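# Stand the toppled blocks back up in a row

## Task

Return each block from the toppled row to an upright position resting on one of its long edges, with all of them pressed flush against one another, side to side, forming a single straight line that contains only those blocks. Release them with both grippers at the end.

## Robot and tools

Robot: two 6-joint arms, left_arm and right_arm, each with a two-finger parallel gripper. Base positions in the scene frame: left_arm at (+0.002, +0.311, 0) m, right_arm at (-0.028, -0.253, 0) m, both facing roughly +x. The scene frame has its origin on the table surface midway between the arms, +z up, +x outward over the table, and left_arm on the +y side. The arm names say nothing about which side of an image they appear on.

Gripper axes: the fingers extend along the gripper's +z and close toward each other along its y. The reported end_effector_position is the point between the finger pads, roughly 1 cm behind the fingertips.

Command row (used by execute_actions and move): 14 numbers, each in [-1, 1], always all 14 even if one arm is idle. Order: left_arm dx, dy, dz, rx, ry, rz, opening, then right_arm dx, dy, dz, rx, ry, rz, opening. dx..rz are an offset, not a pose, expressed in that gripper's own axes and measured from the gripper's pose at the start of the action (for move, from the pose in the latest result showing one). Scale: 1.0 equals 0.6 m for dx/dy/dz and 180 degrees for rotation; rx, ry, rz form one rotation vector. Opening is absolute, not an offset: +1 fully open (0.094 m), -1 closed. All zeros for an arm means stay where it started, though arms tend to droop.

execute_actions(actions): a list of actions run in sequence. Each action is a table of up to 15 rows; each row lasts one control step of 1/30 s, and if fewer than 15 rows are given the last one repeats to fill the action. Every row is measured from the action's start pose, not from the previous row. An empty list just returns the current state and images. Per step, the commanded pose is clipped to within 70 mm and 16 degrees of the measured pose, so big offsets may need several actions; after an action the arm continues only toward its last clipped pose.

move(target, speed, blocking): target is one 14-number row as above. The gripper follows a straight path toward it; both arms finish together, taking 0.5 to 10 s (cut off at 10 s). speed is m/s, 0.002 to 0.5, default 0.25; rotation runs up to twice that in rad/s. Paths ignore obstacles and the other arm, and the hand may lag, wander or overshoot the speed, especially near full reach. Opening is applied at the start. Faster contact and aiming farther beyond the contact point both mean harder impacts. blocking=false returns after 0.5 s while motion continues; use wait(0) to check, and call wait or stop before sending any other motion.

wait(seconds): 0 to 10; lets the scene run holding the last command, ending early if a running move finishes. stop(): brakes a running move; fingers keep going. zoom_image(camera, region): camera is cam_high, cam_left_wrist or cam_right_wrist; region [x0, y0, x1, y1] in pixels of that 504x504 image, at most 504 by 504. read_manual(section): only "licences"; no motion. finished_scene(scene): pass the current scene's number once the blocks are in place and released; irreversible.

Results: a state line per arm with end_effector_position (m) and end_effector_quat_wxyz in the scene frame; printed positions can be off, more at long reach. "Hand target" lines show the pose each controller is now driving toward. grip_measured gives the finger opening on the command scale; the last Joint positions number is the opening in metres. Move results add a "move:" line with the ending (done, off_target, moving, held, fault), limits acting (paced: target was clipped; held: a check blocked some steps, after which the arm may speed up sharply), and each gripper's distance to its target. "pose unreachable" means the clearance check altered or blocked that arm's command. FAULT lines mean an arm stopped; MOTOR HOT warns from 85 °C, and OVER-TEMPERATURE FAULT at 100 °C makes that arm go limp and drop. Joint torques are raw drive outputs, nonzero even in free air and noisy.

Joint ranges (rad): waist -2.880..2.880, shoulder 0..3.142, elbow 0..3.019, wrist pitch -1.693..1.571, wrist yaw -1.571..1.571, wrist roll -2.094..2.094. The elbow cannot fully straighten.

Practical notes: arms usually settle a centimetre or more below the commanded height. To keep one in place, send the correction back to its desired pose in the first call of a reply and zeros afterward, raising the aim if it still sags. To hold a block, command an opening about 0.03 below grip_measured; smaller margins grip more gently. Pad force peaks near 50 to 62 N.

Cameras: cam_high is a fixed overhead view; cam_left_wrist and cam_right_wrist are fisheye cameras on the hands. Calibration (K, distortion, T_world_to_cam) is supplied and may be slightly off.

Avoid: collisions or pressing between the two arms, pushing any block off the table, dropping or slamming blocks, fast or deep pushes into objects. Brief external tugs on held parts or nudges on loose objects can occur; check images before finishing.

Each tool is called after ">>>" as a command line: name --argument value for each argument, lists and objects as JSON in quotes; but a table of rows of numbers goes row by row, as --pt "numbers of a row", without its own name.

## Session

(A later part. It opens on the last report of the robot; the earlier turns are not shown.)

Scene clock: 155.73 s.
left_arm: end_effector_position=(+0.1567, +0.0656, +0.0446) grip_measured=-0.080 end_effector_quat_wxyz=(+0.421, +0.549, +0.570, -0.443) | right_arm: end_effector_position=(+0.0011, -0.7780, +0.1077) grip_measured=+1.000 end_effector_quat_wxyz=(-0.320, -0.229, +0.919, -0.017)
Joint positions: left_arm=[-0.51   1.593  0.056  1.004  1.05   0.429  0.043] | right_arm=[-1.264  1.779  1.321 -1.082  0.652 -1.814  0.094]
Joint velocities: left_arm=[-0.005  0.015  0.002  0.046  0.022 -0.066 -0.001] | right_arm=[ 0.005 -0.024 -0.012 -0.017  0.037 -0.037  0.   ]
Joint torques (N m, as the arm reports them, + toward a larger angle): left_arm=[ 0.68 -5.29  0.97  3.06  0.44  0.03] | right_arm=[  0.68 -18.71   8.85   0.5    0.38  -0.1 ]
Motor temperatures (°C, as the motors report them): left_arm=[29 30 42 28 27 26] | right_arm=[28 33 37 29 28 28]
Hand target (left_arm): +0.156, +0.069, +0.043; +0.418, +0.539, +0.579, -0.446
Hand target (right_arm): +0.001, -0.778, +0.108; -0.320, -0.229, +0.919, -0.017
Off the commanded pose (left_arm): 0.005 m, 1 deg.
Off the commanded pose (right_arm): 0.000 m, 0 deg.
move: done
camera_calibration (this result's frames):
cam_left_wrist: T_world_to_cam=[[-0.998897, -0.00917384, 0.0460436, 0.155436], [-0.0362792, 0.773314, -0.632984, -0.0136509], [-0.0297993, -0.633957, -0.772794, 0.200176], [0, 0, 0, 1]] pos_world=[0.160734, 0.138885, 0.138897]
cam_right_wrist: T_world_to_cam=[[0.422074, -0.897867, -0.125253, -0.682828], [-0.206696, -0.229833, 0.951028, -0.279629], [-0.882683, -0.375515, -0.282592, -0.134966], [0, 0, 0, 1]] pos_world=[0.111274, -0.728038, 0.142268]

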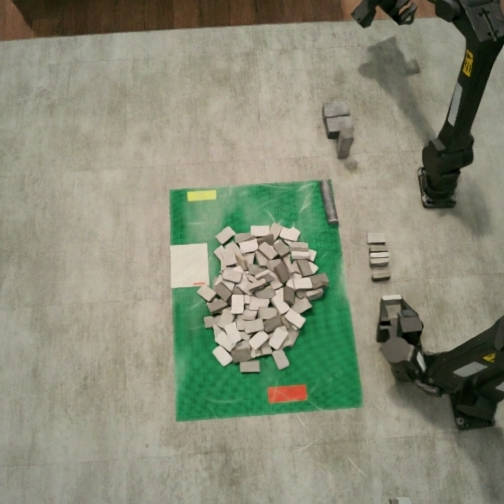

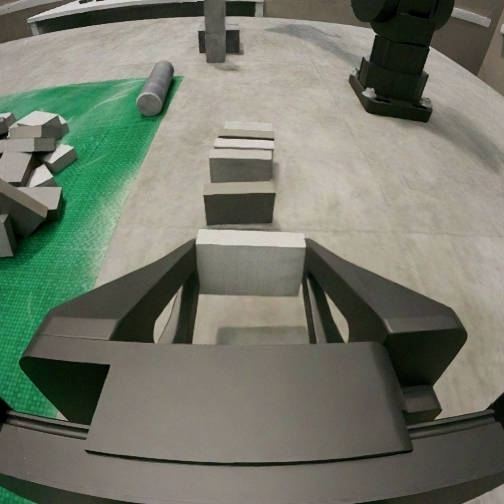

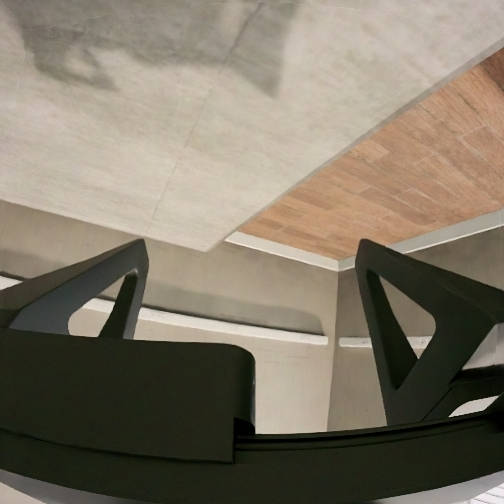

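>>> move --target '[0.034,0.012,0.072,0,0,0,-0.3,0,0,0,0,0,0,1]' --speed 0.05

>>> move --target '[0,0,0,0,0,0,0.3,0,0,0,0,0,0,1]'

>>> move --target '[-0.09,0,-0.08,0,0,0,0.4,0,0,0,0,0,0,1]' --speed 0.1

>>> move --target '[0,0,0,0,0.41,0,0.4,0,0,0,0,0,0,1]'

>>> move --target '[-0.3,0,-0.03,0,0,0,0.4,0,0,0,0,0,0,1]' --speed 0.15

Scene clock: 167.93 s.
left_arm: end_effector_position=(+0.1644, +0.0326, +0.0188) grip_measured=-0.080 end_effector_quat_wxyz=(+0.427, +0.551, +0.567, -0.439) | right_arm: end_effector_position=(+0.0011, -0.7780, +0.1077) grip_measured=+1.000 end_effector_quat_wxyz=(-0.320, -0.229, +0.919, -0.017)
Joint positions: left_arm=[-0.645  1.902  0.122  1.35   0.926  0.322  0.043] | right_arm=[-1.264  1.779  1.321 -1.082  0.652 -1.814  0.094]
Joint velocities: left_arm=[-0.024 -0.005  0.002  0.007  0.007  0.022 -0.001] | right_arm=[-0.005 -0.015 -0.007  0.002 -0.066  0.037  0.   ]
Joint torques (N m, as the arm reports them, + toward a larger angle): left_arm=[-0.76 -7.15  0.14  2.87 -0.19  0.09] | right_arm=[  0.96 -18.92   8.77   0.43   0.37  -0.09]
Motor temperatures (°C, as the motors report them): left_arm=[29 30 40 28 27 26] | right_arm=[28 33 37 29 28 28]
Hand target (left_arm): +0.163, +0.029, +0.014; +0.421, +0.550, +0.570, -0.442
Hand target (right_arm): +0.001, -0.778, +0.108; -0.320, -0.229, +0.919, -0.017
Off the commanded pose (left_arm): 0.006 m, 1 deg.
Off the commanded pose (right_arm): 0.000 m, 0 deg.
move: done
camera_calibration (this result's frames):
cam_left_wrist: T_world_to_cam=[[-0.999429, -0.0114332, 0.0317925, 0.164427], [-0.0290395, 0.771647, -0.635387, -0.00530435], [-0.0172681, -0.635948, -0.771539, 0.157534], [0, 0, 0, 1]] pos_world=[0.166899, 0.106156, 0.112946]
cam_right_wrist: T_world_to_cam=[[0.422074, -0.897867, -0.125253, -0.682828], [-0.206696, -0.229833, 0.951028, -0.279629], [-0.882683, -0.375515, -0.282592, -0.134966], [0, 0, 0, 1]] pos_world=[0.111274, -0.728038, 0.142268]

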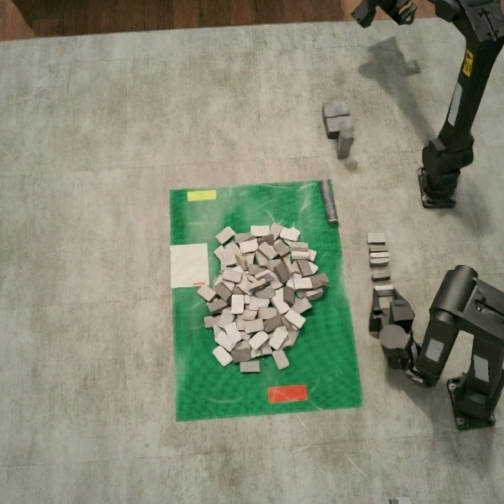

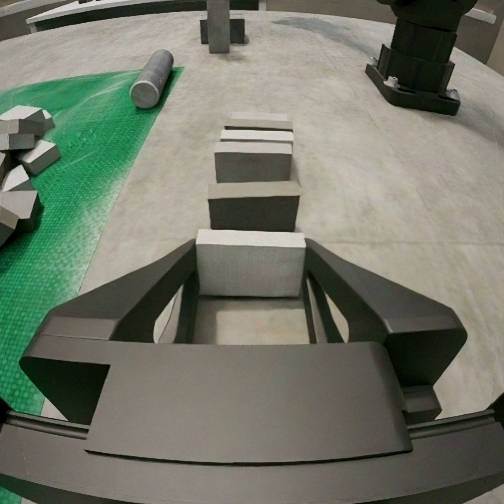

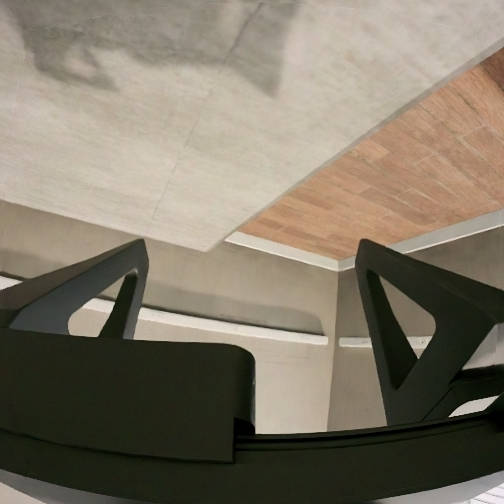

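Scene clock: 168.43 s.
left_arm: end_effector_position=(+0.1644, +0.0326, +0.0188) grip_measured=+0.298 end_effector_quat_wxyz=(+0.427, +0.551, +0.568, -0.439) | right_arm: end_effector_position=(+0.0011, -0.7780, +0.1077) grip_measured=+1.000 end_effector_quat_wxyz=(-0.320, -0.229, +0.919, -0.017)
Joint positions: left_arm=[-0.645  1.902  0.122  1.35   0.926  0.322  0.061] | right_arm=[-1.264  1.779  1.321 -1.082  0.652 -1.814  0.094]
Joint velocities: left_arm=[-0.005 -0.005  0.002 -0.007  0.022 -0.051  0.001] | right_arm=[0.015 0.015 0.002 0.007 0.007 0.007 0.   ]
Joint torques (N m, as the arm reports them, + toward a larger angle): left_arm=[ 0.31 -9.87 -0.41  2.15  0.21  0.18] | right_arm=[  1.43 -19.44   8.97   0.3    0.37  -0.12]
Motor temperatures (°C, as the motors report them): left_arm=[29 30 40 28 27 26] | right_arm=[28 33 37 29 28 28]
Hand target (left_arm): +0.164, +0.033, +0.019; +0.427, +0.551, +0.568, -0.439
Hand target (right_arm): +0.001, -0.778, +0.108; -0.320, -0.229, +0.919, -0.017
Off the commanded pose (left_arm): 0.000 m, 0 deg.
Off the commanded pose (right_arm): 0.000 m, 0 deg.
move: done
camera_calibration (this result's frames):
cam_left_wrist: T_world_to_cam=[[-0.999416, -0.0115288, 0.0321616, 0.164421], [-0.029348, 0.771644, -0.635377, -0.00525376], [-0.0174922, -0.63595, -0.771532, 0.157571], [0, 0, 0, 1]] pos_world=[0.166927, 0.106157, 0.112945]
cam_right_wrist: T_world_to_cam=[[0.422074, -0.897867, -0.125253, -0.682828], [-0.206696, -0.229833, 0.951028, -0.279629], [-0.882683, -0.375515, -0.282592, -0.134966], [0, 0, 0, 1]] pos_world=[0.111274, -0.728038, 0.142268]

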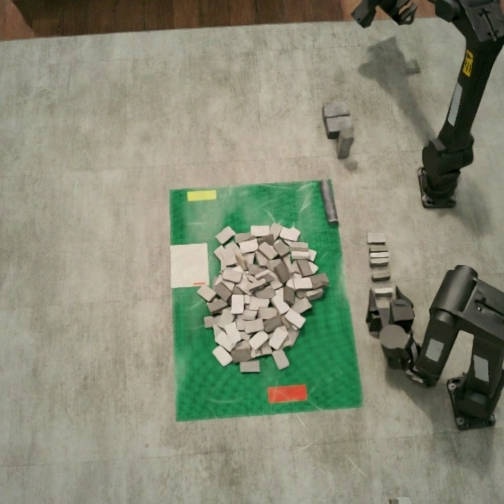

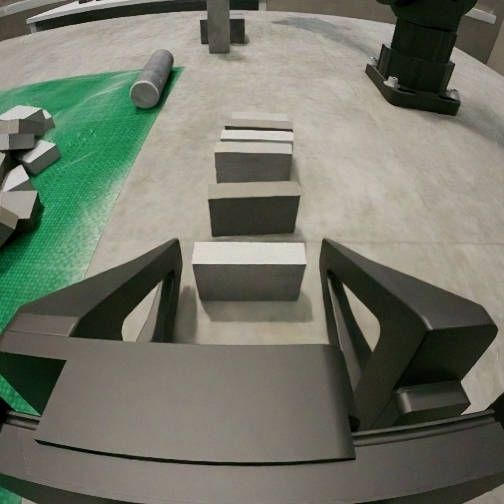

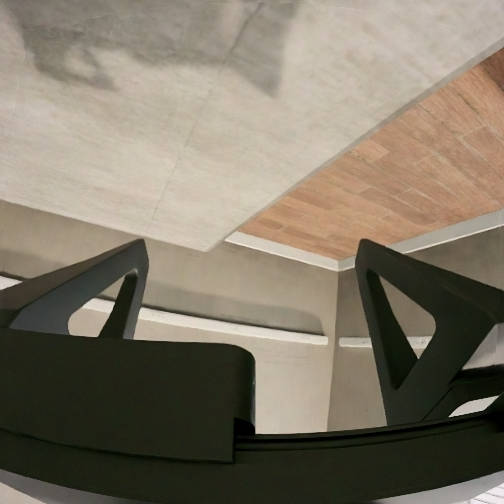

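Scene clock: 169.73 s.
left_arm: end_effector_position=(+0.1605, +0.0641, +0.0795) grip_measured=+0.398 end_effector_quat_wxyz=(+0.419, +0.548, +0.570, -0.446) | right_arm: end_effector_position=(+0.0011, -0.7780, +0.1077) grip_measured=+1.000 end_effector_quat_wxyz=(-0.320, -0.229, +0.919, -0.017)
Joint positions: left_arm=[-0.506  1.239  0.081  0.62   1.059  0.43   0.066] | right_arm=[-1.264  1.779  1.321 -1.082  0.652 -1.814  0.094]
Joint velocities: left_arm=[-0.005 -0.015 -0.007 -0.007 -0.066  0.022 -0.   ] | right_arm=[-0.005 -0.005  0.022  0.012  0.007 -0.037  0.   ]
Joint torques (N m, as the arm reports them, + toward a larger angle): left_arm=[ 0.78 -5.49  4.66  1.46  0.47  0.32] | right_arm=[  1.1  -19.42   8.8    0.32   0.36  -0.1 ]
Motor temperatures (°C, as the motors report them): left_arm=[29 30 40 28 27 26] | right_arm=[28 33 37 29 28 28]
Hand target (left_arm): +0.165, +0.065, +0.082; +0.427, +0.550, +0.567, -0.440
Hand target (right_arm): +0.001, -0.778, +0.108; -0.320, -0.229, +0.919, -0.017
Off the commanded pose (left_arm): 0.007 m, 1 deg.
Off the commanded pose (right_arm): 0.000 m, 0 deg.
move: done
camera_calibration (this result's frames):
cam_left_wrist: T_world_to_cam=[[-0.99864, -0.00559398, 0.0518354, 0.156878], [-0.0372495, 0.772188, -0.634301, 0.010071], [-0.0364784, -0.635369, -0.771347, 0.227386], [0, 0, 0, 1]] pos_world=[0.165335, 0.137575, 0.173649]
cam_right_wrist: T_world_to_cam=[[0.422074, -0.897867, -0.125253, -0.682828], [-0.206696, -0.229833, 0.951028, -0.279629], [-0.882683, -0.375515, -0.282592, -0.134966], [0, 0, 0, 1]] pos_world=[0.111274, -0.728038, 0.142268]

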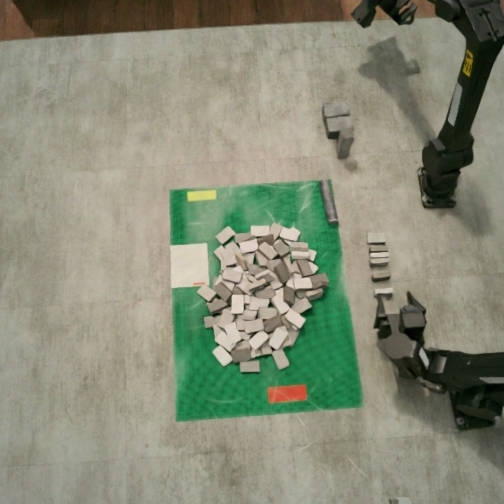

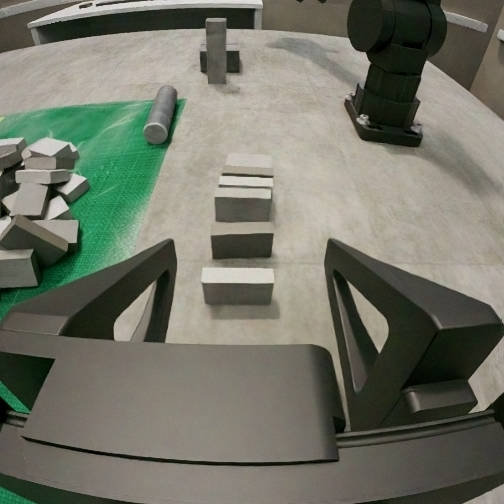

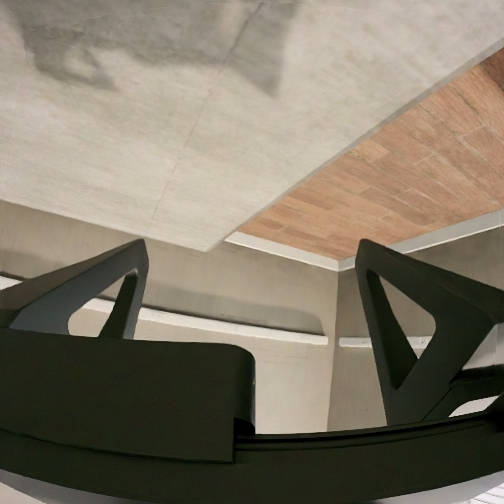

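Scene clock: 172.73 s.
left_arm: end_effector_position=(+0.1544, +0.0793, +0.0691) grip_measured=+0.398 end_effector_quat_wxyz=(-0.012, +0.706, +0.707, -0.024) | right_arm: end_effector_position=(+0.0011, -0.7780, +0.1077) grip_measured=+1.000 end_effector_quat_wxyz=(-0.320, -0.229, +0.919, -0.017)
Joint positions: left_arm=[-0.999  1.211  0.678 -1.054  0.051  0.616  0.066] | right_arm=[-1.264  1.779  1.321 -1.082  0.652 -1.814  0.094]
Joint velocities: left_arm=[ 0.005 -0.005 -0.012  0.007  0.022 -0.095 -0.   ] | right_arm=[ 0.005 -0.005 -0.017 -0.007  0.007  0.022  0.   ]
Joint torques (N m, as the arm reports them, + toward a larger angle): left_arm=[-0.8  -7.01  9.88  0.21 -0.18  0.07] | right_arm=[  0.9  -19.47   8.93   0.41   0.38  -0.09]
Motor temperatures (°C, as the motors report them): left_arm=[29 30 41 28 27 26] | right_arm=[28 33 37 29 28 28]
Hand target (left_arm): +0.161, +0.065, +0.079; -0.005, +0.705, +0.709, -0.023
Hand target (right_arm): +0.001, -0.778, +0.108; -0.320, -0.229, +0.919, -0.017
Off the commanded pose (left_arm): 0.019 m, 1 deg.
Off the commanded pose (right_arm): 0.000 m, 0 deg.
move: off_target (left_arm)
camera_calibration (this result's frames):
cam_left_wrist: T_world_to_cam=[[-0.998788, -0.00559035, 0.0488984, 0.151676], [0.0235306, 0.818381, 0.574194, -0.105056], [-0.0432275, 0.574649, -0.817258, 0.136957], [0, 0, 0, 1]] pos_world=[0.159885, 0.00812162, 0.164835]
cam_right_wrist: T_world_to_cam=[[0.422074, -0.897867, -0.125253, -0.682828], [-0.206696, -0.229833, 0.951028, -0.279629], [-0.882683, -0.375515, -0.282592, -0.134966], [0, 0, 0, 1]] pos_world=[0.111274, -0.728038, 0.142268]

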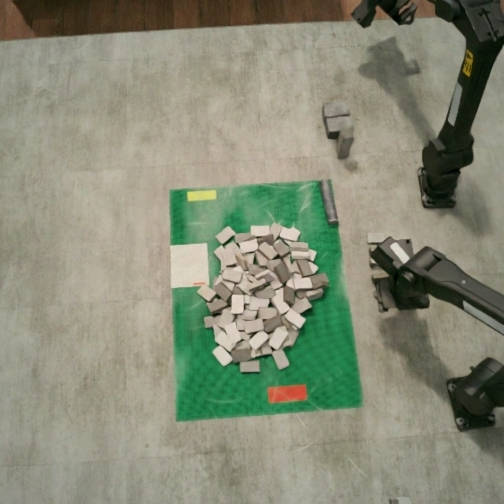

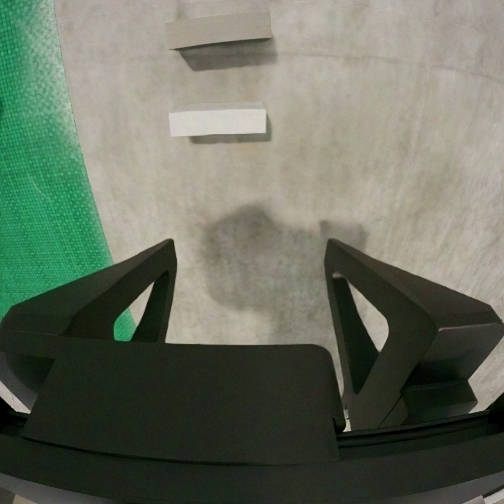

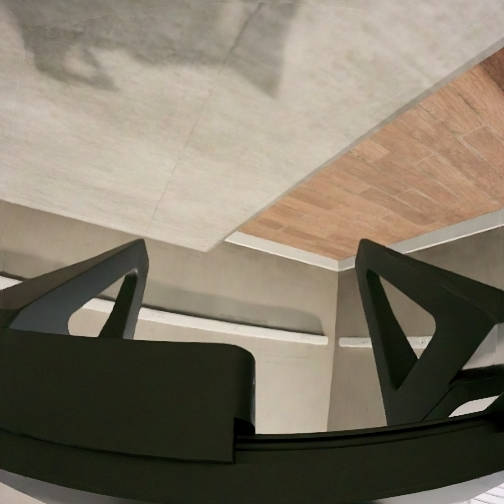

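Scene clock: 174.27 s.
left_arm: end_effector_position=(+0.1543, -0.0859, +0.0879) grip_measured=+0.398 end_effector_quat_wxyz=(-0.012, +0.709, +0.705, -0.023) | right_arm: end_effector_position=(+0.0011, -0.7780, +0.1077) grip_measured=+1.000 end_effector_quat_wxyz=(-0.320, -0.229, +0.919, -0.017)
Joint positions: left_arm=[-1.227  1.564  1.084 -1.096  0.051  0.395  0.066] | right_arm=[-1.264  1.779  1.321 -1.082  0.652 -1.814  0.094]
Joint velocities: left_arm=[-0.005  0.015  0.002  0.007 -0.037  0.066  0.001] | right_arm=[-0.005 -0.015  0.002 -0.002 -0.007  0.007  0.   ]
Joint torques (N m, as the arm reports them, + toward a larger angle): left_arm=[ -0.93 -13.55   9.91   0.24  -0.01   0.02] | right_arm=[  1.5  -18.79   8.78   0.34   0.37  -0.08]
Motor temperatures (°C, as the motors report them): left_arm=[29 30 42 28 27 26] | right_arm=[28 33 37 29 28 28]
Hand target (left_arm): +0.155, -0.100, +0.091; -0.012, +0.706, +0.707, -0.023
Hand target (right_arm): +0.001, -0.778, +0.108; -0.320, -0.229, +0.919, -0.017
Off the commanded pose (left_arm): 0.015 m, 0 deg.
Off the commanded pose (right_arm): 0.000 m, 0 deg.
move: off_target (left_arm)
camera_calibration (this result's frames):
cam_left_wrist: T_world_to_cam=[[-0.998904, 0.00190142, 0.0467717, 0.150519], [0.0284843, 0.817585, 0.575103, 0.0184966], [-0.0371463, 0.575805, -0.816743, 0.246415], [0, 0, 0, 1]] pos_world=[0.15898, -0.157296, 0.18358]
cam_right_wrist: T_world_to_cam=[[0.422074, -0.897867, -0.125253, -0.682828], [-0.206696, -0.229833, 0.951028, -0.279629], [-0.882683, -0.375515, -0.282592, -0.134966], [0, 0, 0, 1]] pos_world=[0.111274, -0.728038, 0.142268]

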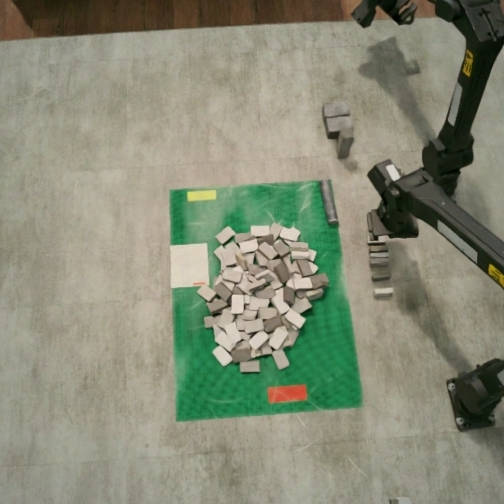

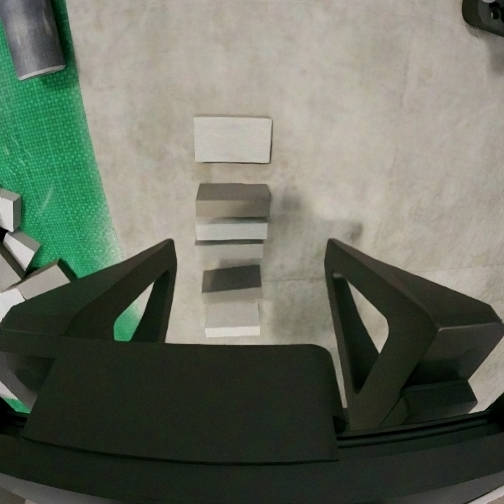

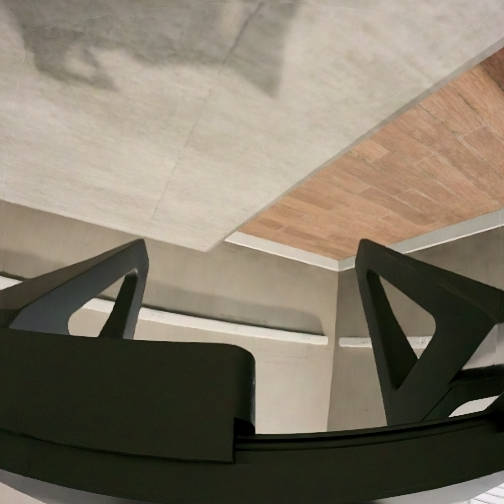

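>>> move --target '[-0.065,0.015,0.06,0,0,0,0.4,0,0,0,0,0,0,1]' --speed 0.08

>>> move --target '[0,0,0.07,0,0,0,0.4,0,0,0,0,0,0,1]' --speed 0.06

Scene clock: 182.93 s.
left_arm: end_effector_position=(+0.1590, -0.1037, +0.0501) grip_measured=+0.398 end_effector_quat_wxyz=(-0.025, +0.709, +0.705, -0.017) | right_arm: end_effector_position=(+0.0011, -0.7780, +0.1077) grip_measured=+1.000 end_effector_quat_wxyz=(-0.320, -0.229, +0.919, -0.017)
Joint positions: left_arm=[-1.233  1.674  1.109 -1.038  0.051  0.391  0.066] | right_arm=[-1.264  1.779  1.321 -1.082  0.652 -1.814  0.094]
Joint velocities: left_arm=[-0.024 -0.015 -0.007 -0.012  0.022 -0.051  0.   ] | right_arm=[ 0.005 -0.015 -0.012 -0.017 -0.007 -0.007  0.   ]
Joint torques (N m, as the arm reports them, + toward a larger angle): left_arm=[ -0.86 -15.36   9.66   1.15   0.02  -0.01] | right_arm=[  1.04 -18.71   8.81   0.48   0.35  -0.1 ]
Motor temperatures (°C, as the motors report them): left_arm=[29 30 45 28 27 26] | right_arm=[28 33 37 29 28 28]
Hand target (left_arm): +0.161, -0.125, +0.053; -0.012, +0.709, +0.705, -0.023
Hand target (right_arm): +0.001, -0.778, +0.108; -0.320, -0.229, +0.919, -0.017
Off the commanded pose (left_arm): 0.022 m, 2 deg.
Off the commanded pose (right_arm): 0.000 m, 0 deg.
move: off_target (left_arm)
camera_calibration (this result's frames):
cam_left_wrist: T_world_to_cam=[[-0.998371, 0.00173627, 0.057026, 0.15644], [0.0353982, 0.802734, 0.595286, 0.0509786], [-0.0447431, 0.596335, -0.801488, 0.228561], [0, 0, 0, 1]] pos_world=[0.164607, -0.177493, 0.143921]
cam_right_wrist: T_world_to_cam=[[0.422074, -0.897867, -0.125253, -0.682828], [-0.206696, -0.229833, 0.951028, -0.279629], [-0.882683, -0.375515, -0.282592, -0.134966], [0, 0, 0, 1]] pos_world=[0.111274, -0.728038, 0.142268]

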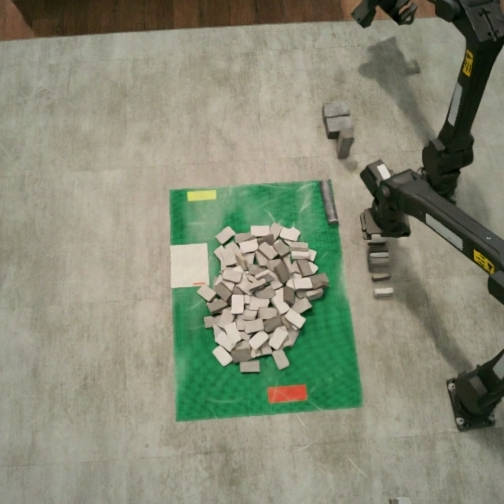

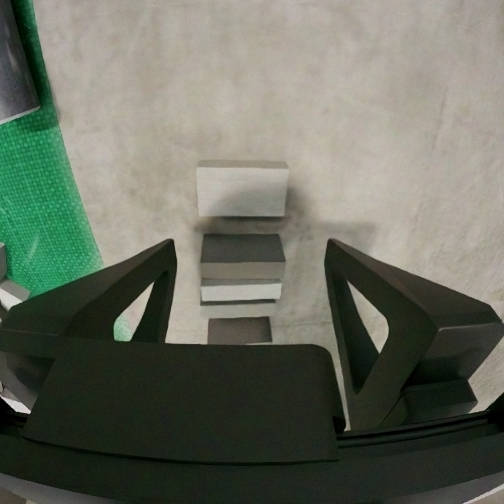

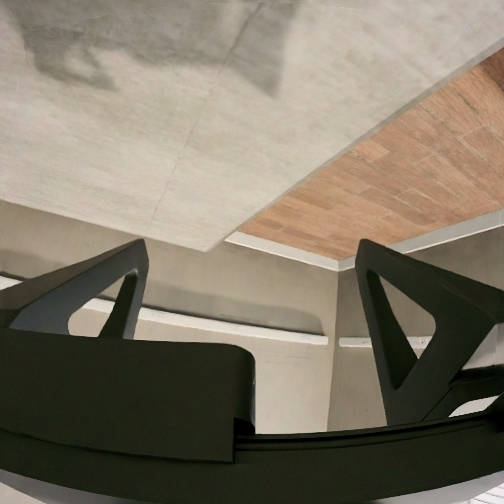

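Scene clock: 184.00 s.
left_arm: end_effector_position=(+0.1600, -0.1063, +0.0238) grip_measured=+0.398 end_effector_quat_wxyz=(-0.013, +0.709, +0.704, -0.022) | right_arm: end_effector_position=(+0.0011, -0.7780, +0.1077) grip_measured=+1.000 end_effector_quat_wxyz=(-0.320, -0.229, +0.919, -0.017)
Joint positions: left_arm=[-1.233  1.706  1.069 -0.94   0.051  0.391  0.066] | right_arm=[-1.264  1.779  1.321 -1.082  0.652 -1.814  0.094]
Joint velocities: left_arm=[ 0.005 -0.005  0.002  0.002  0.081 -0.022  0.   ] | right_arm=[-0.005 -0.024 -0.007 -0.002 -0.022 -0.051  0.   ]
Joint torques (N m, as the arm reports them, + toward a larger angle): left_arm=[ -0.5  -15.27   5.74   1.24   0.01   0.12] | right_arm=[  1.1  -19.07   8.89   0.51   0.35  -0.06]
Motor temperatures (°C, as the motors report them): left_arm=[29 30 45 28 27 26] | right_arm=[28 33 37 29 28 28]
Hand target (left_arm): +0.156, -0.103, +0.009; -0.025, +0.709, +0.705, -0.017
Hand target (right_arm): +0.001, -0.778, +0.108; -0.320, -0.229, +0.919, -0.017
Off the commanded pose (left_arm): 0.016 m, 2 deg.
Off the commanded pose (right_arm): 0.000 m, 0 deg.
move: off_target (left_arm)
camera_calibration (this result's frames):
cam_left_wrist: T_world_to_cam=[[-0.998885, 0.00300722, 0.0471211, 0.159432], [0.0296242, 0.817026, 0.57584, 0.0715751], [-0.0367675, 0.576593, -0.816204, 0.206013], [0, 0, 0, 1]] pos_world=[0.164709, -0.177744, 0.11942]
cam_right_wrist: T_world_to_cam=[[0.422074, -0.897867, -0.125253, -0.682828], [-0.206696, -0.229833, 0.951028, -0.279629], [-0.882683, -0.375515, -0.282592, -0.134966], [0, 0, 0, 1]] pos_world=[0.111274, -0.728038, 0.142268]

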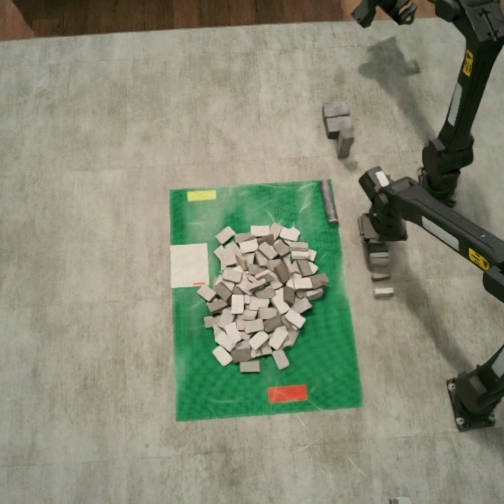

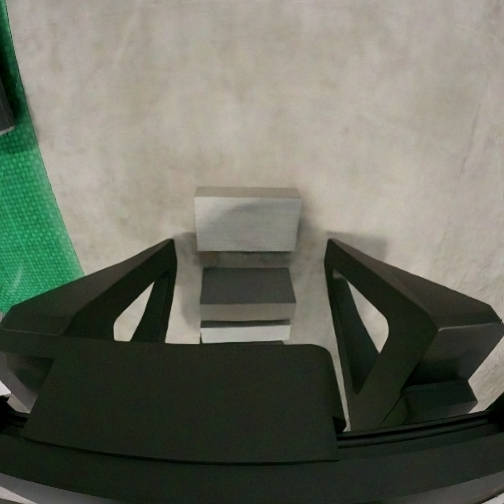

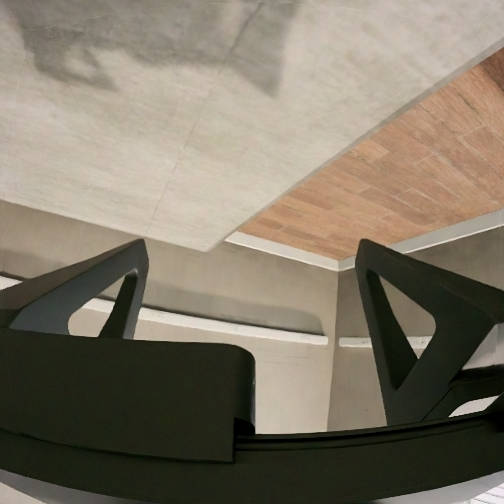

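Need y≈-0.118.

>>> move --target '[-0.05,0.004,0.025,0,0,0,0.4,0,0,0,0,0,0,1]' --speed 0.05

Scene clock: 187.37 s.
left_arm: end_effector_position=(+0.1597, -0.1157, +0.0107) grip_measured=+0.398 end_effector_quat_wxyz=(-0.023, +0.710, +0.704, -0.018) | right_arm: end_effector_position=(+0.0011, -0.7780, +0.1077) grip_measured=+1.000 end_effector_quat_wxyz=(-0.320, -0.229, +0.919, -0.017)
Joint positions: left_arm=[-1.241  1.758  1.1   -0.94   0.051  0.385  0.066] | right_arm=[-1.264  1.779  1.321 -1.082  0.652 -1.814  0.094]
Joint velocities: left_arm=[-0.015  0.005  0.017 -0.027  0.022 -0.066 -0.   ] | right_arm=[-0.005 -0.024  0.007 -0.012  0.007  0.007  0.   ]
Joint torques (N m, as the arm reports them, + toward a larger angle): left_arm=[ -0.65 -16.25   9.21   1.08   0.     0.04] | right_arm=[  0.66 -19.68   8.89   0.48   0.36  -0.09]
Motor temperatures (°C, as the motors report them): left_arm=[29 30 45 28 27 26] | right_arm=[28 33 37 29 28 28]
Hand target (left_arm): +0.161, -0.136, +0.010; -0.012, +0.709, +0.704, -0.023
Hand target (right_arm): +0.001, -0.778, +0.108; -0.320, -0.229, +0.919, -0.017
Off the commanded pose (left_arm): 0.021 m, 1 deg.
Off the commanded pose (right_arm): 0.000 m, 0 deg.
move: off_target (left_arm)
camera_calibration (this result's frames):
cam_left_wrist: T_world_to_cam=[[-0.99847, 0.00427041, 0.0551257, 0.15974], [0.0361246, 0.805174, 0.591937, 0.0841715], [-0.041858, 0.593023, -0.804097, 0.203331], [0, 0, 0, 1]] pos_world=[0.164966, -0.189035, 0.104868]
cam_right_wrist: T_world_to_cam=[[0.422074, -0.897867, -0.125253, -0.682828], [-0.206696, -0.229833, 0.951028, -0.279629], [-0.882683, -0.375515, -0.282592, -0.134966], [0, 0, 0, 1]] pos_world=[0.111274, -0.728038, 0.142268]

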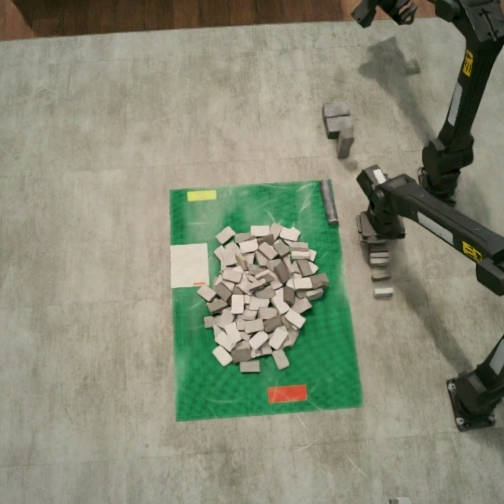

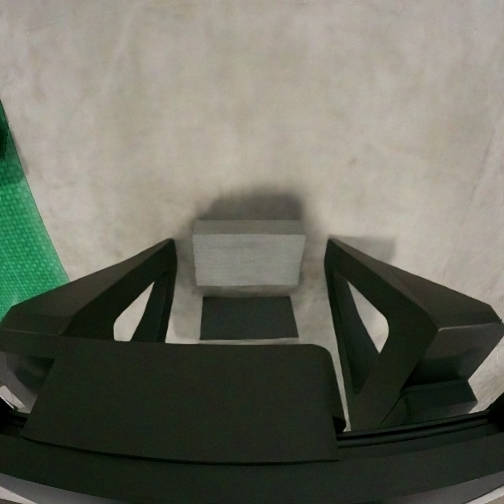

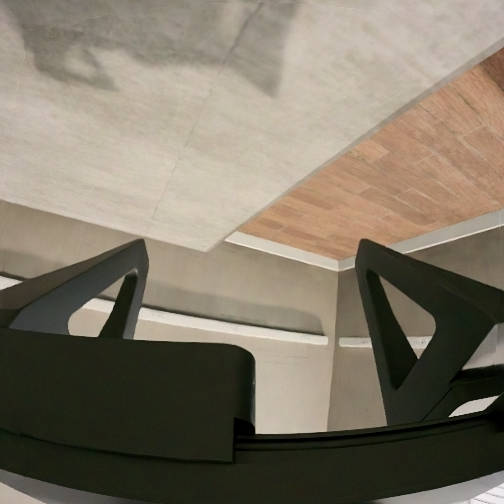

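>>> move --target '[-0.03,0,0,0,0,0,-0.3,0,0,0,0,0,0,1]'

>>> move --target '[-0.03,0,-0.13,0,0,0,-0.3,0,0,0,0,0,0,1]' --speed 0.08

>>> move --target '[0.33,0,0,0,0,0,-0.3,0,0,0,0,0,0,1]' --speed 0.15

>>> move --target '[0,0,0,0,-0.42,0,-0.3,0,0,0,0,0,0,1]'

Scene clock: 195.17 s.
left_arm: end_effector_position=(+0.1599, -0.1162, +0.0108) grip_measured=-0.086 end_effector_quat_wxyz=(-0.024, +0.710, +0.704, -0.018) | right_arm: end_effector_position=(+0.0011, -0.7780, +0.1077) grip_measured=+1.000 end_effector_quat_wxyz=(-0.320, -0.229, +0.919, -0.017)
Joint positions: left_arm=[-1.241  1.76   1.103 -0.943  0.051  0.384  0.043] | right_arm=[-1.264  1.779  1.321 -1.082  0.652 -1.814  0.094]
Joint velocities: left_arm=[-0.015 -0.015 -0.012  0.002 -0.022 -0.022 -0.001] | right_arm=[-0.005 -0.005 -0.002  0.012 -0.066 -0.051  0.   ]
Joint torques (N m, as the arm reports them, + toward a larger angle): left_arm=[ -1.17 -15.79   9.56   0.08   0.02   0.05] | right_arm=[  0.97 -18.73   8.87   0.3    0.37  -0.12]
Motor temperatures (°C, as the motors report them): left_arm=[29 31 46 28 27 26] | right_arm=[28 33 37 29 28 28]
Hand target (left_arm): +0.159, -0.133, +0.011; -0.022, +0.710, +0.704, -0.018
Hand target (right_arm): +0.001, -0.778, +0.108; -0.320, -0.229, +0.919, -0.017
Off the commanded pose (left_arm): 0.018 m, 0 deg.
Off the commanded pose (right_arm): 0.000 m, 0 deg.
move: off_target (left_arm)
camera_calibration (this result's frames):
cam_left_wrist: T_world_to_cam=[[-0.998427, 0.00338921, 0.0559665, 0.159815], [0.0360061, 0.803913, 0.593656, 0.0843857], [-0.0429802, 0.594737, -0.802771, 0.204032], [0, 0, 0, 1]] pos_world=[0.165294, -0.189726, 0.104751]
cam_right_wrist: T_world_to_cam=[[0.422074, -0.897867, -0.125253, -0.682828], [-0.206696, -0.229833, 0.951028, -0.279629], [-0.882683, -0.375515, -0.282592, -0.134966], [0, 0, 0, 1]] pos_world=[0.111274, -0.728038, 0.142268]

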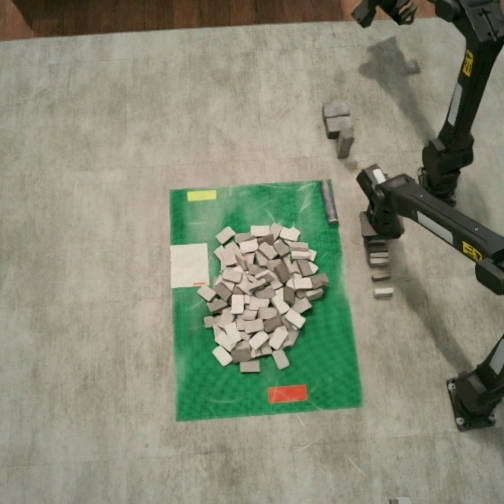

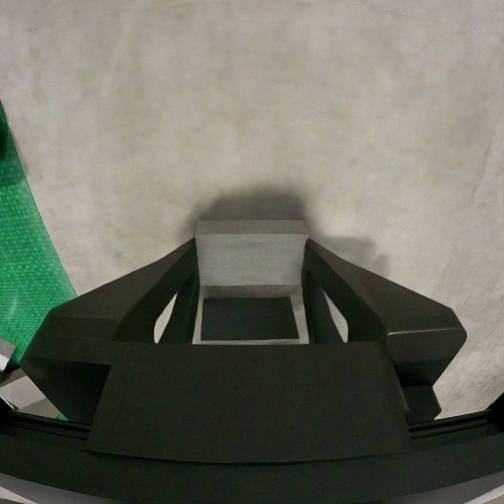

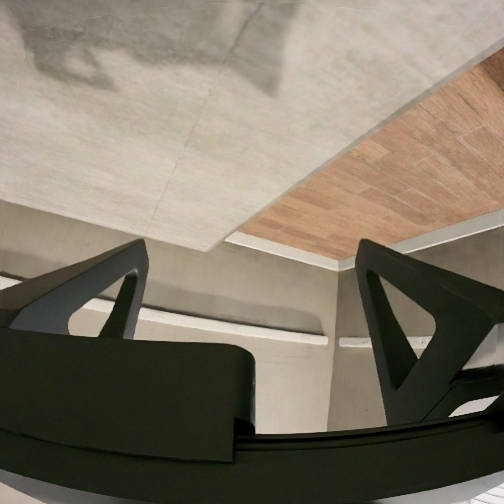

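Scene clock: 196.50 s.
left_arm: end_effector_position=(+0.1600, -0.1165, +0.0646) grip_measured=-0.086 end_effector_quat_wxyz=(-0.048, +0.709, +0.704, -0.007) | right_arm: end_effector_position=(+0.0011, -0.7780, +0.1077) grip_measured=+1.000 end_effector_quat_wxyz=(-0.320, -0.229, +0.919, -0.017)
Joint positions: left_arm=[-1.241  1.712  1.202 -1.144  0.051  0.384  0.043] | right_arm=[-1.264  1.779  1.321 -1.082  0.652 -1.814  0.094]
Joint velocities: left_arm=[ 0.015 -0.015 -0.012 -0.022 -0.022 -0.037 -0.001] | right_arm=[-0.005 -0.005 -0.007  0.007  0.007  0.051  0.   ]
Joint torques (N m, as the arm reports them, + toward a larger angle): left_arm=[ -0.03 -20.66   9.9    0.15   0.01   0.11] | right_arm=[  1.31 -19.22   8.83   0.46   0.38  -0.1 ]
Motor temperatures (°C, as the motors report them): left_arm=[29 31 46 28 27 26] | right_arm=[28 33 37 29 28 28]
Hand target (left_arm): +0.164, -0.134, +0.089; -0.023, +0.710, +0.704, -0.018
Hand target (right_arm): +0.001, -0.778, +0.108; -0.320, -0.229, +0.919, -0.017
Off the commanded pose (left_arm): 0.030 m, 3 deg.
Off the commanded pose (right_arm): 0.000 m, 0 deg.
move: off_target (left_arm)
camera_calibration (this result's frames):
cam_left_wrist: T_world_to_cam=[[-0.997127, 0.000093082, 0.075744, 0.155061], [0.0481027, 0.773233, 0.632295, 0.0446596], [-0.0585089, 0.634122, -0.771016, 0.252503], [0, 0, 0, 1]] pos_world=[0.167241, -0.194664, 0.154701]
cam_right_wrist: T_world_to_cam=[[0.422074, -0.897867, -0.125253, -0.682828], [-0.206696, -0.229833, 0.951028, -0.279629], [-0.882683, -0.375515, -0.282592, -0.134966], [0, 0, 0, 1]] pos_world=[0.111274, -0.728038, 0.142268]

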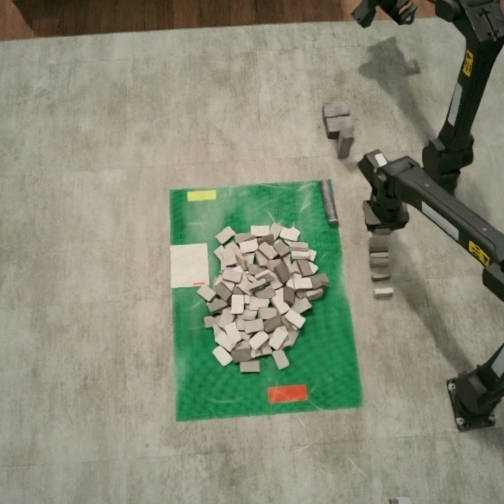

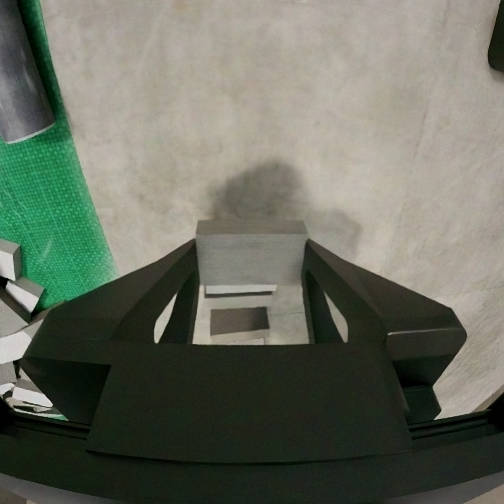

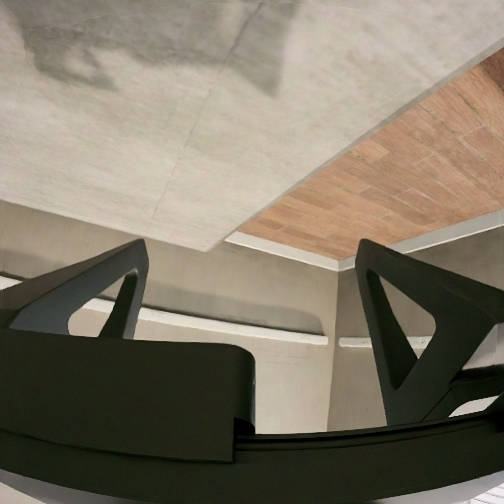

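Scene clock: 198.30 s.
left_arm: end_effector_position=(+0.1619, +0.0757, +0.0735) grip_measured=-0.086 end_effector_quat_wxyz=(-0.048, +0.706, +0.706, -0.009) | right_arm: end_effector_position=(+0.0011, -0.7780, +0.1077) grip_measured=+1.000 end_effector_quat_wxyz=(-0.320, -0.229, +0.919, -0.017)
Joint positions: left_arm=[-0.996  1.279  0.745 -1.127  0.034  0.622  0.043] | right_arm=[-1.264  1.779  1.321 -1.082  0.652 -1.814  0.094]
Joint velocities: left_arm=[ 0.005  0.005  0.012  0.002  0.022 -0.022 -0.   ] | right_arm=[-0.005 -0.005 -0.017  0.007  0.037 -0.007  0.   ]
Joint torques (N m, as the arm reports them, + toward a larger angle): left_arm=[  0.8  -10.16   6.38   0.1   -0.11   0.35] | right_arm=[  0.81 -19.01   8.82   0.48   0.36  -0.07]
Motor temperatures (°C, as the motors report them): left_arm=[29 31 46 28 27 26] | right_arm=[28 33 37 29 28 28]
Hand target (left_arm): +0.162, +0.081, +0.075; -0.049, +0.709, +0.704, -0.008
Hand target (right_arm): +0.001, -0.778, +0.108; -0.320, -0.229, +0.919, -0.017
Off the commanded pose (left_arm): 0.006 m, 0 deg.
Off the commanded pose (right_arm): 0.000 m, 0 deg.
move: done
camera_calibration (this result's frames):
cam_left_wrist: T_world_to_cam=[[-0.996951, -0.0068398, 0.0777279, 0.156537], [0.0437287, 0.776044, 0.629161, -0.108876], [-0.0646236, 0.630641, -0.773379, 0.139035], [0, 0, 0, 1]] pos_world=[0.169806, -0.00211766, 0.16386]
cam_right_wrist: T_world_to_cam=[[0.422074, -0.897867, -0.125253, -0.682828], [-0.206696, -0.229833, 0.951028, -0.279629], [-0.882683, -0.375515, -0.282592, -0.134966], [0, 0, 0, 1]] pos_world=[0.111274, -0.728038, 0.142268]

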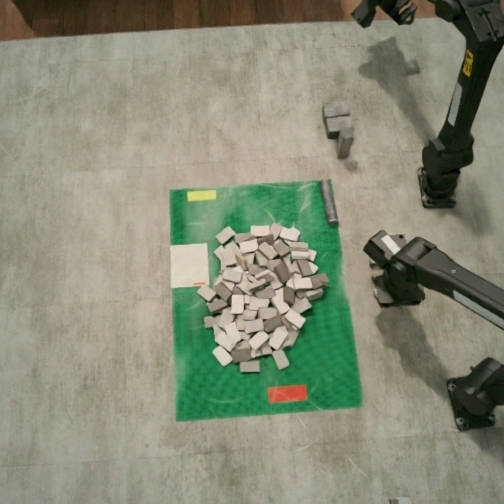

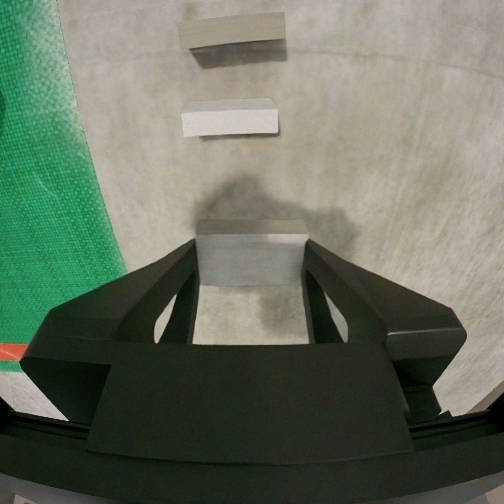

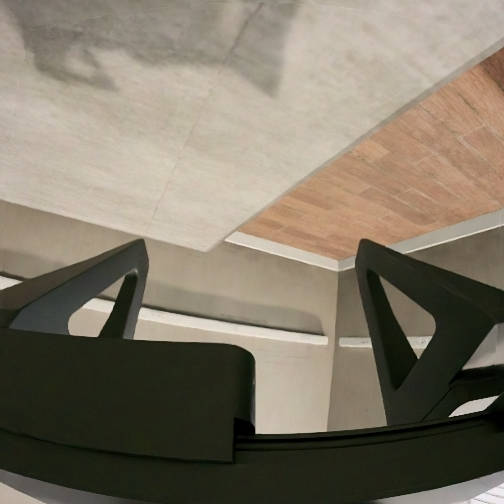

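Scene clock: 201.53 s.
left_arm: end_effector_position=(+0.1607, +0.0721, +0.0766) grip_measured=-0.086 end_effector_quat_wxyz=(+0.396, +0.560, +0.580, -0.441) | right_arm: end_effector_position=(+0.0011, -0.7780, +0.1077) grip_measured=+1.000 end_effector_quat_wxyz=(-0.320, -0.229, +0.919, -0.017)
Joint positions: left_arm=[-0.468  1.151  0.115  0.342  1.085  0.563  0.043] | right_arm=[-1.264  1.779  1.321 -1.082  0.652 -1.814  0.094]
Joint velocities: left_arm=[-0.015 -0.005 -0.022 -0.007  0.066  0.022 -0.001] | right_arm=[-0.005 -0.005 -0.007  0.007  0.007 -0.11   0.   ]
Joint torques (N m, as the arm reports them, + toward a larger angle): left_arm=[ 0.57 -3.15  4.27  2.77  0.66  0.02] | right_arm=[  0.64 -19.19   8.96   0.27   0.4   -0.14]
Motor temperatures (°C, as the motors report them): left_arm=[29 31 45 28 27 26] | right_arm=[28 33 37 29 28 28]
Hand target (left_arm): +0.161, +0.075, +0.074; +0.393, +0.550, +0.587, -0.445
Hand target (right_arm): +0.001, -0.778, +0.108; -0.320, -0.229, +0.919, -0.017
Off the commanded pose (left_arm): 0.005 m, 1 deg.
Off the commanded pose (right_arm): 0.000 m, 0 deg.
move: done
camera_calibration (this result's frames):
cam_left_wrist: T_world_to_cam=[[-0.997406, 0.0110765, 0.0711273, 0.154394], [-0.0334536, 0.803582, -0.594253, -0.00390734], [-0.0637388, -0.595091, -0.801127, 0.233924], [0, 0, 0, 1]] pos_world=[0.168772, 0.140636, 0.174099]
cam_right_wrist: T_world_to_cam=[[0.422074, -0.897867, -0.125253, -0.682828], [-0.206696, -0.229833, 0.951028, -0.279629], [-0.882683, -0.375515, -0.282592, -0.134966], [0, 0, 0, 1]] pos_world=[0.111274, -0.728038, 0.142268]

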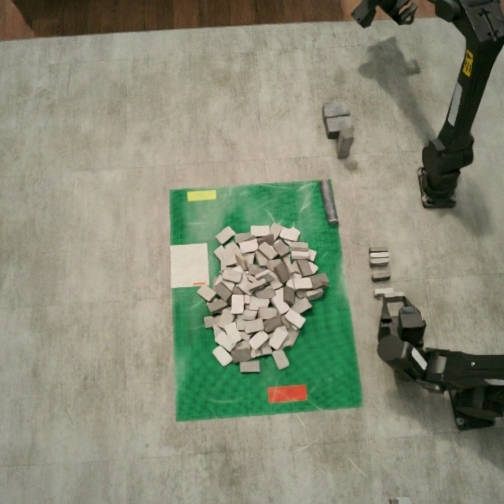

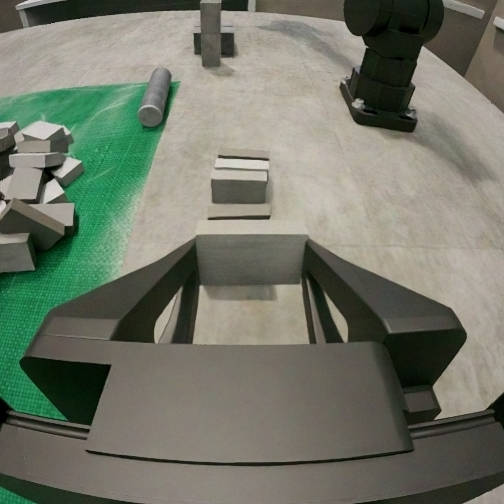

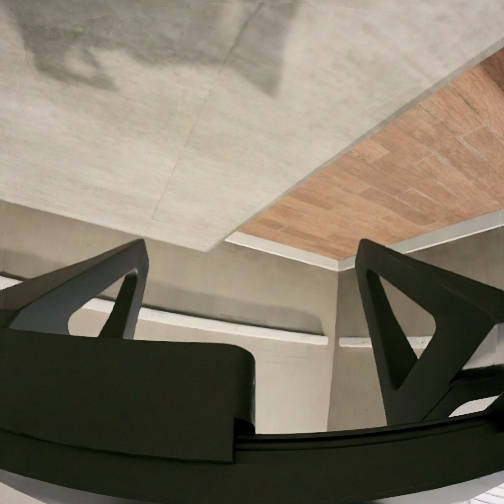

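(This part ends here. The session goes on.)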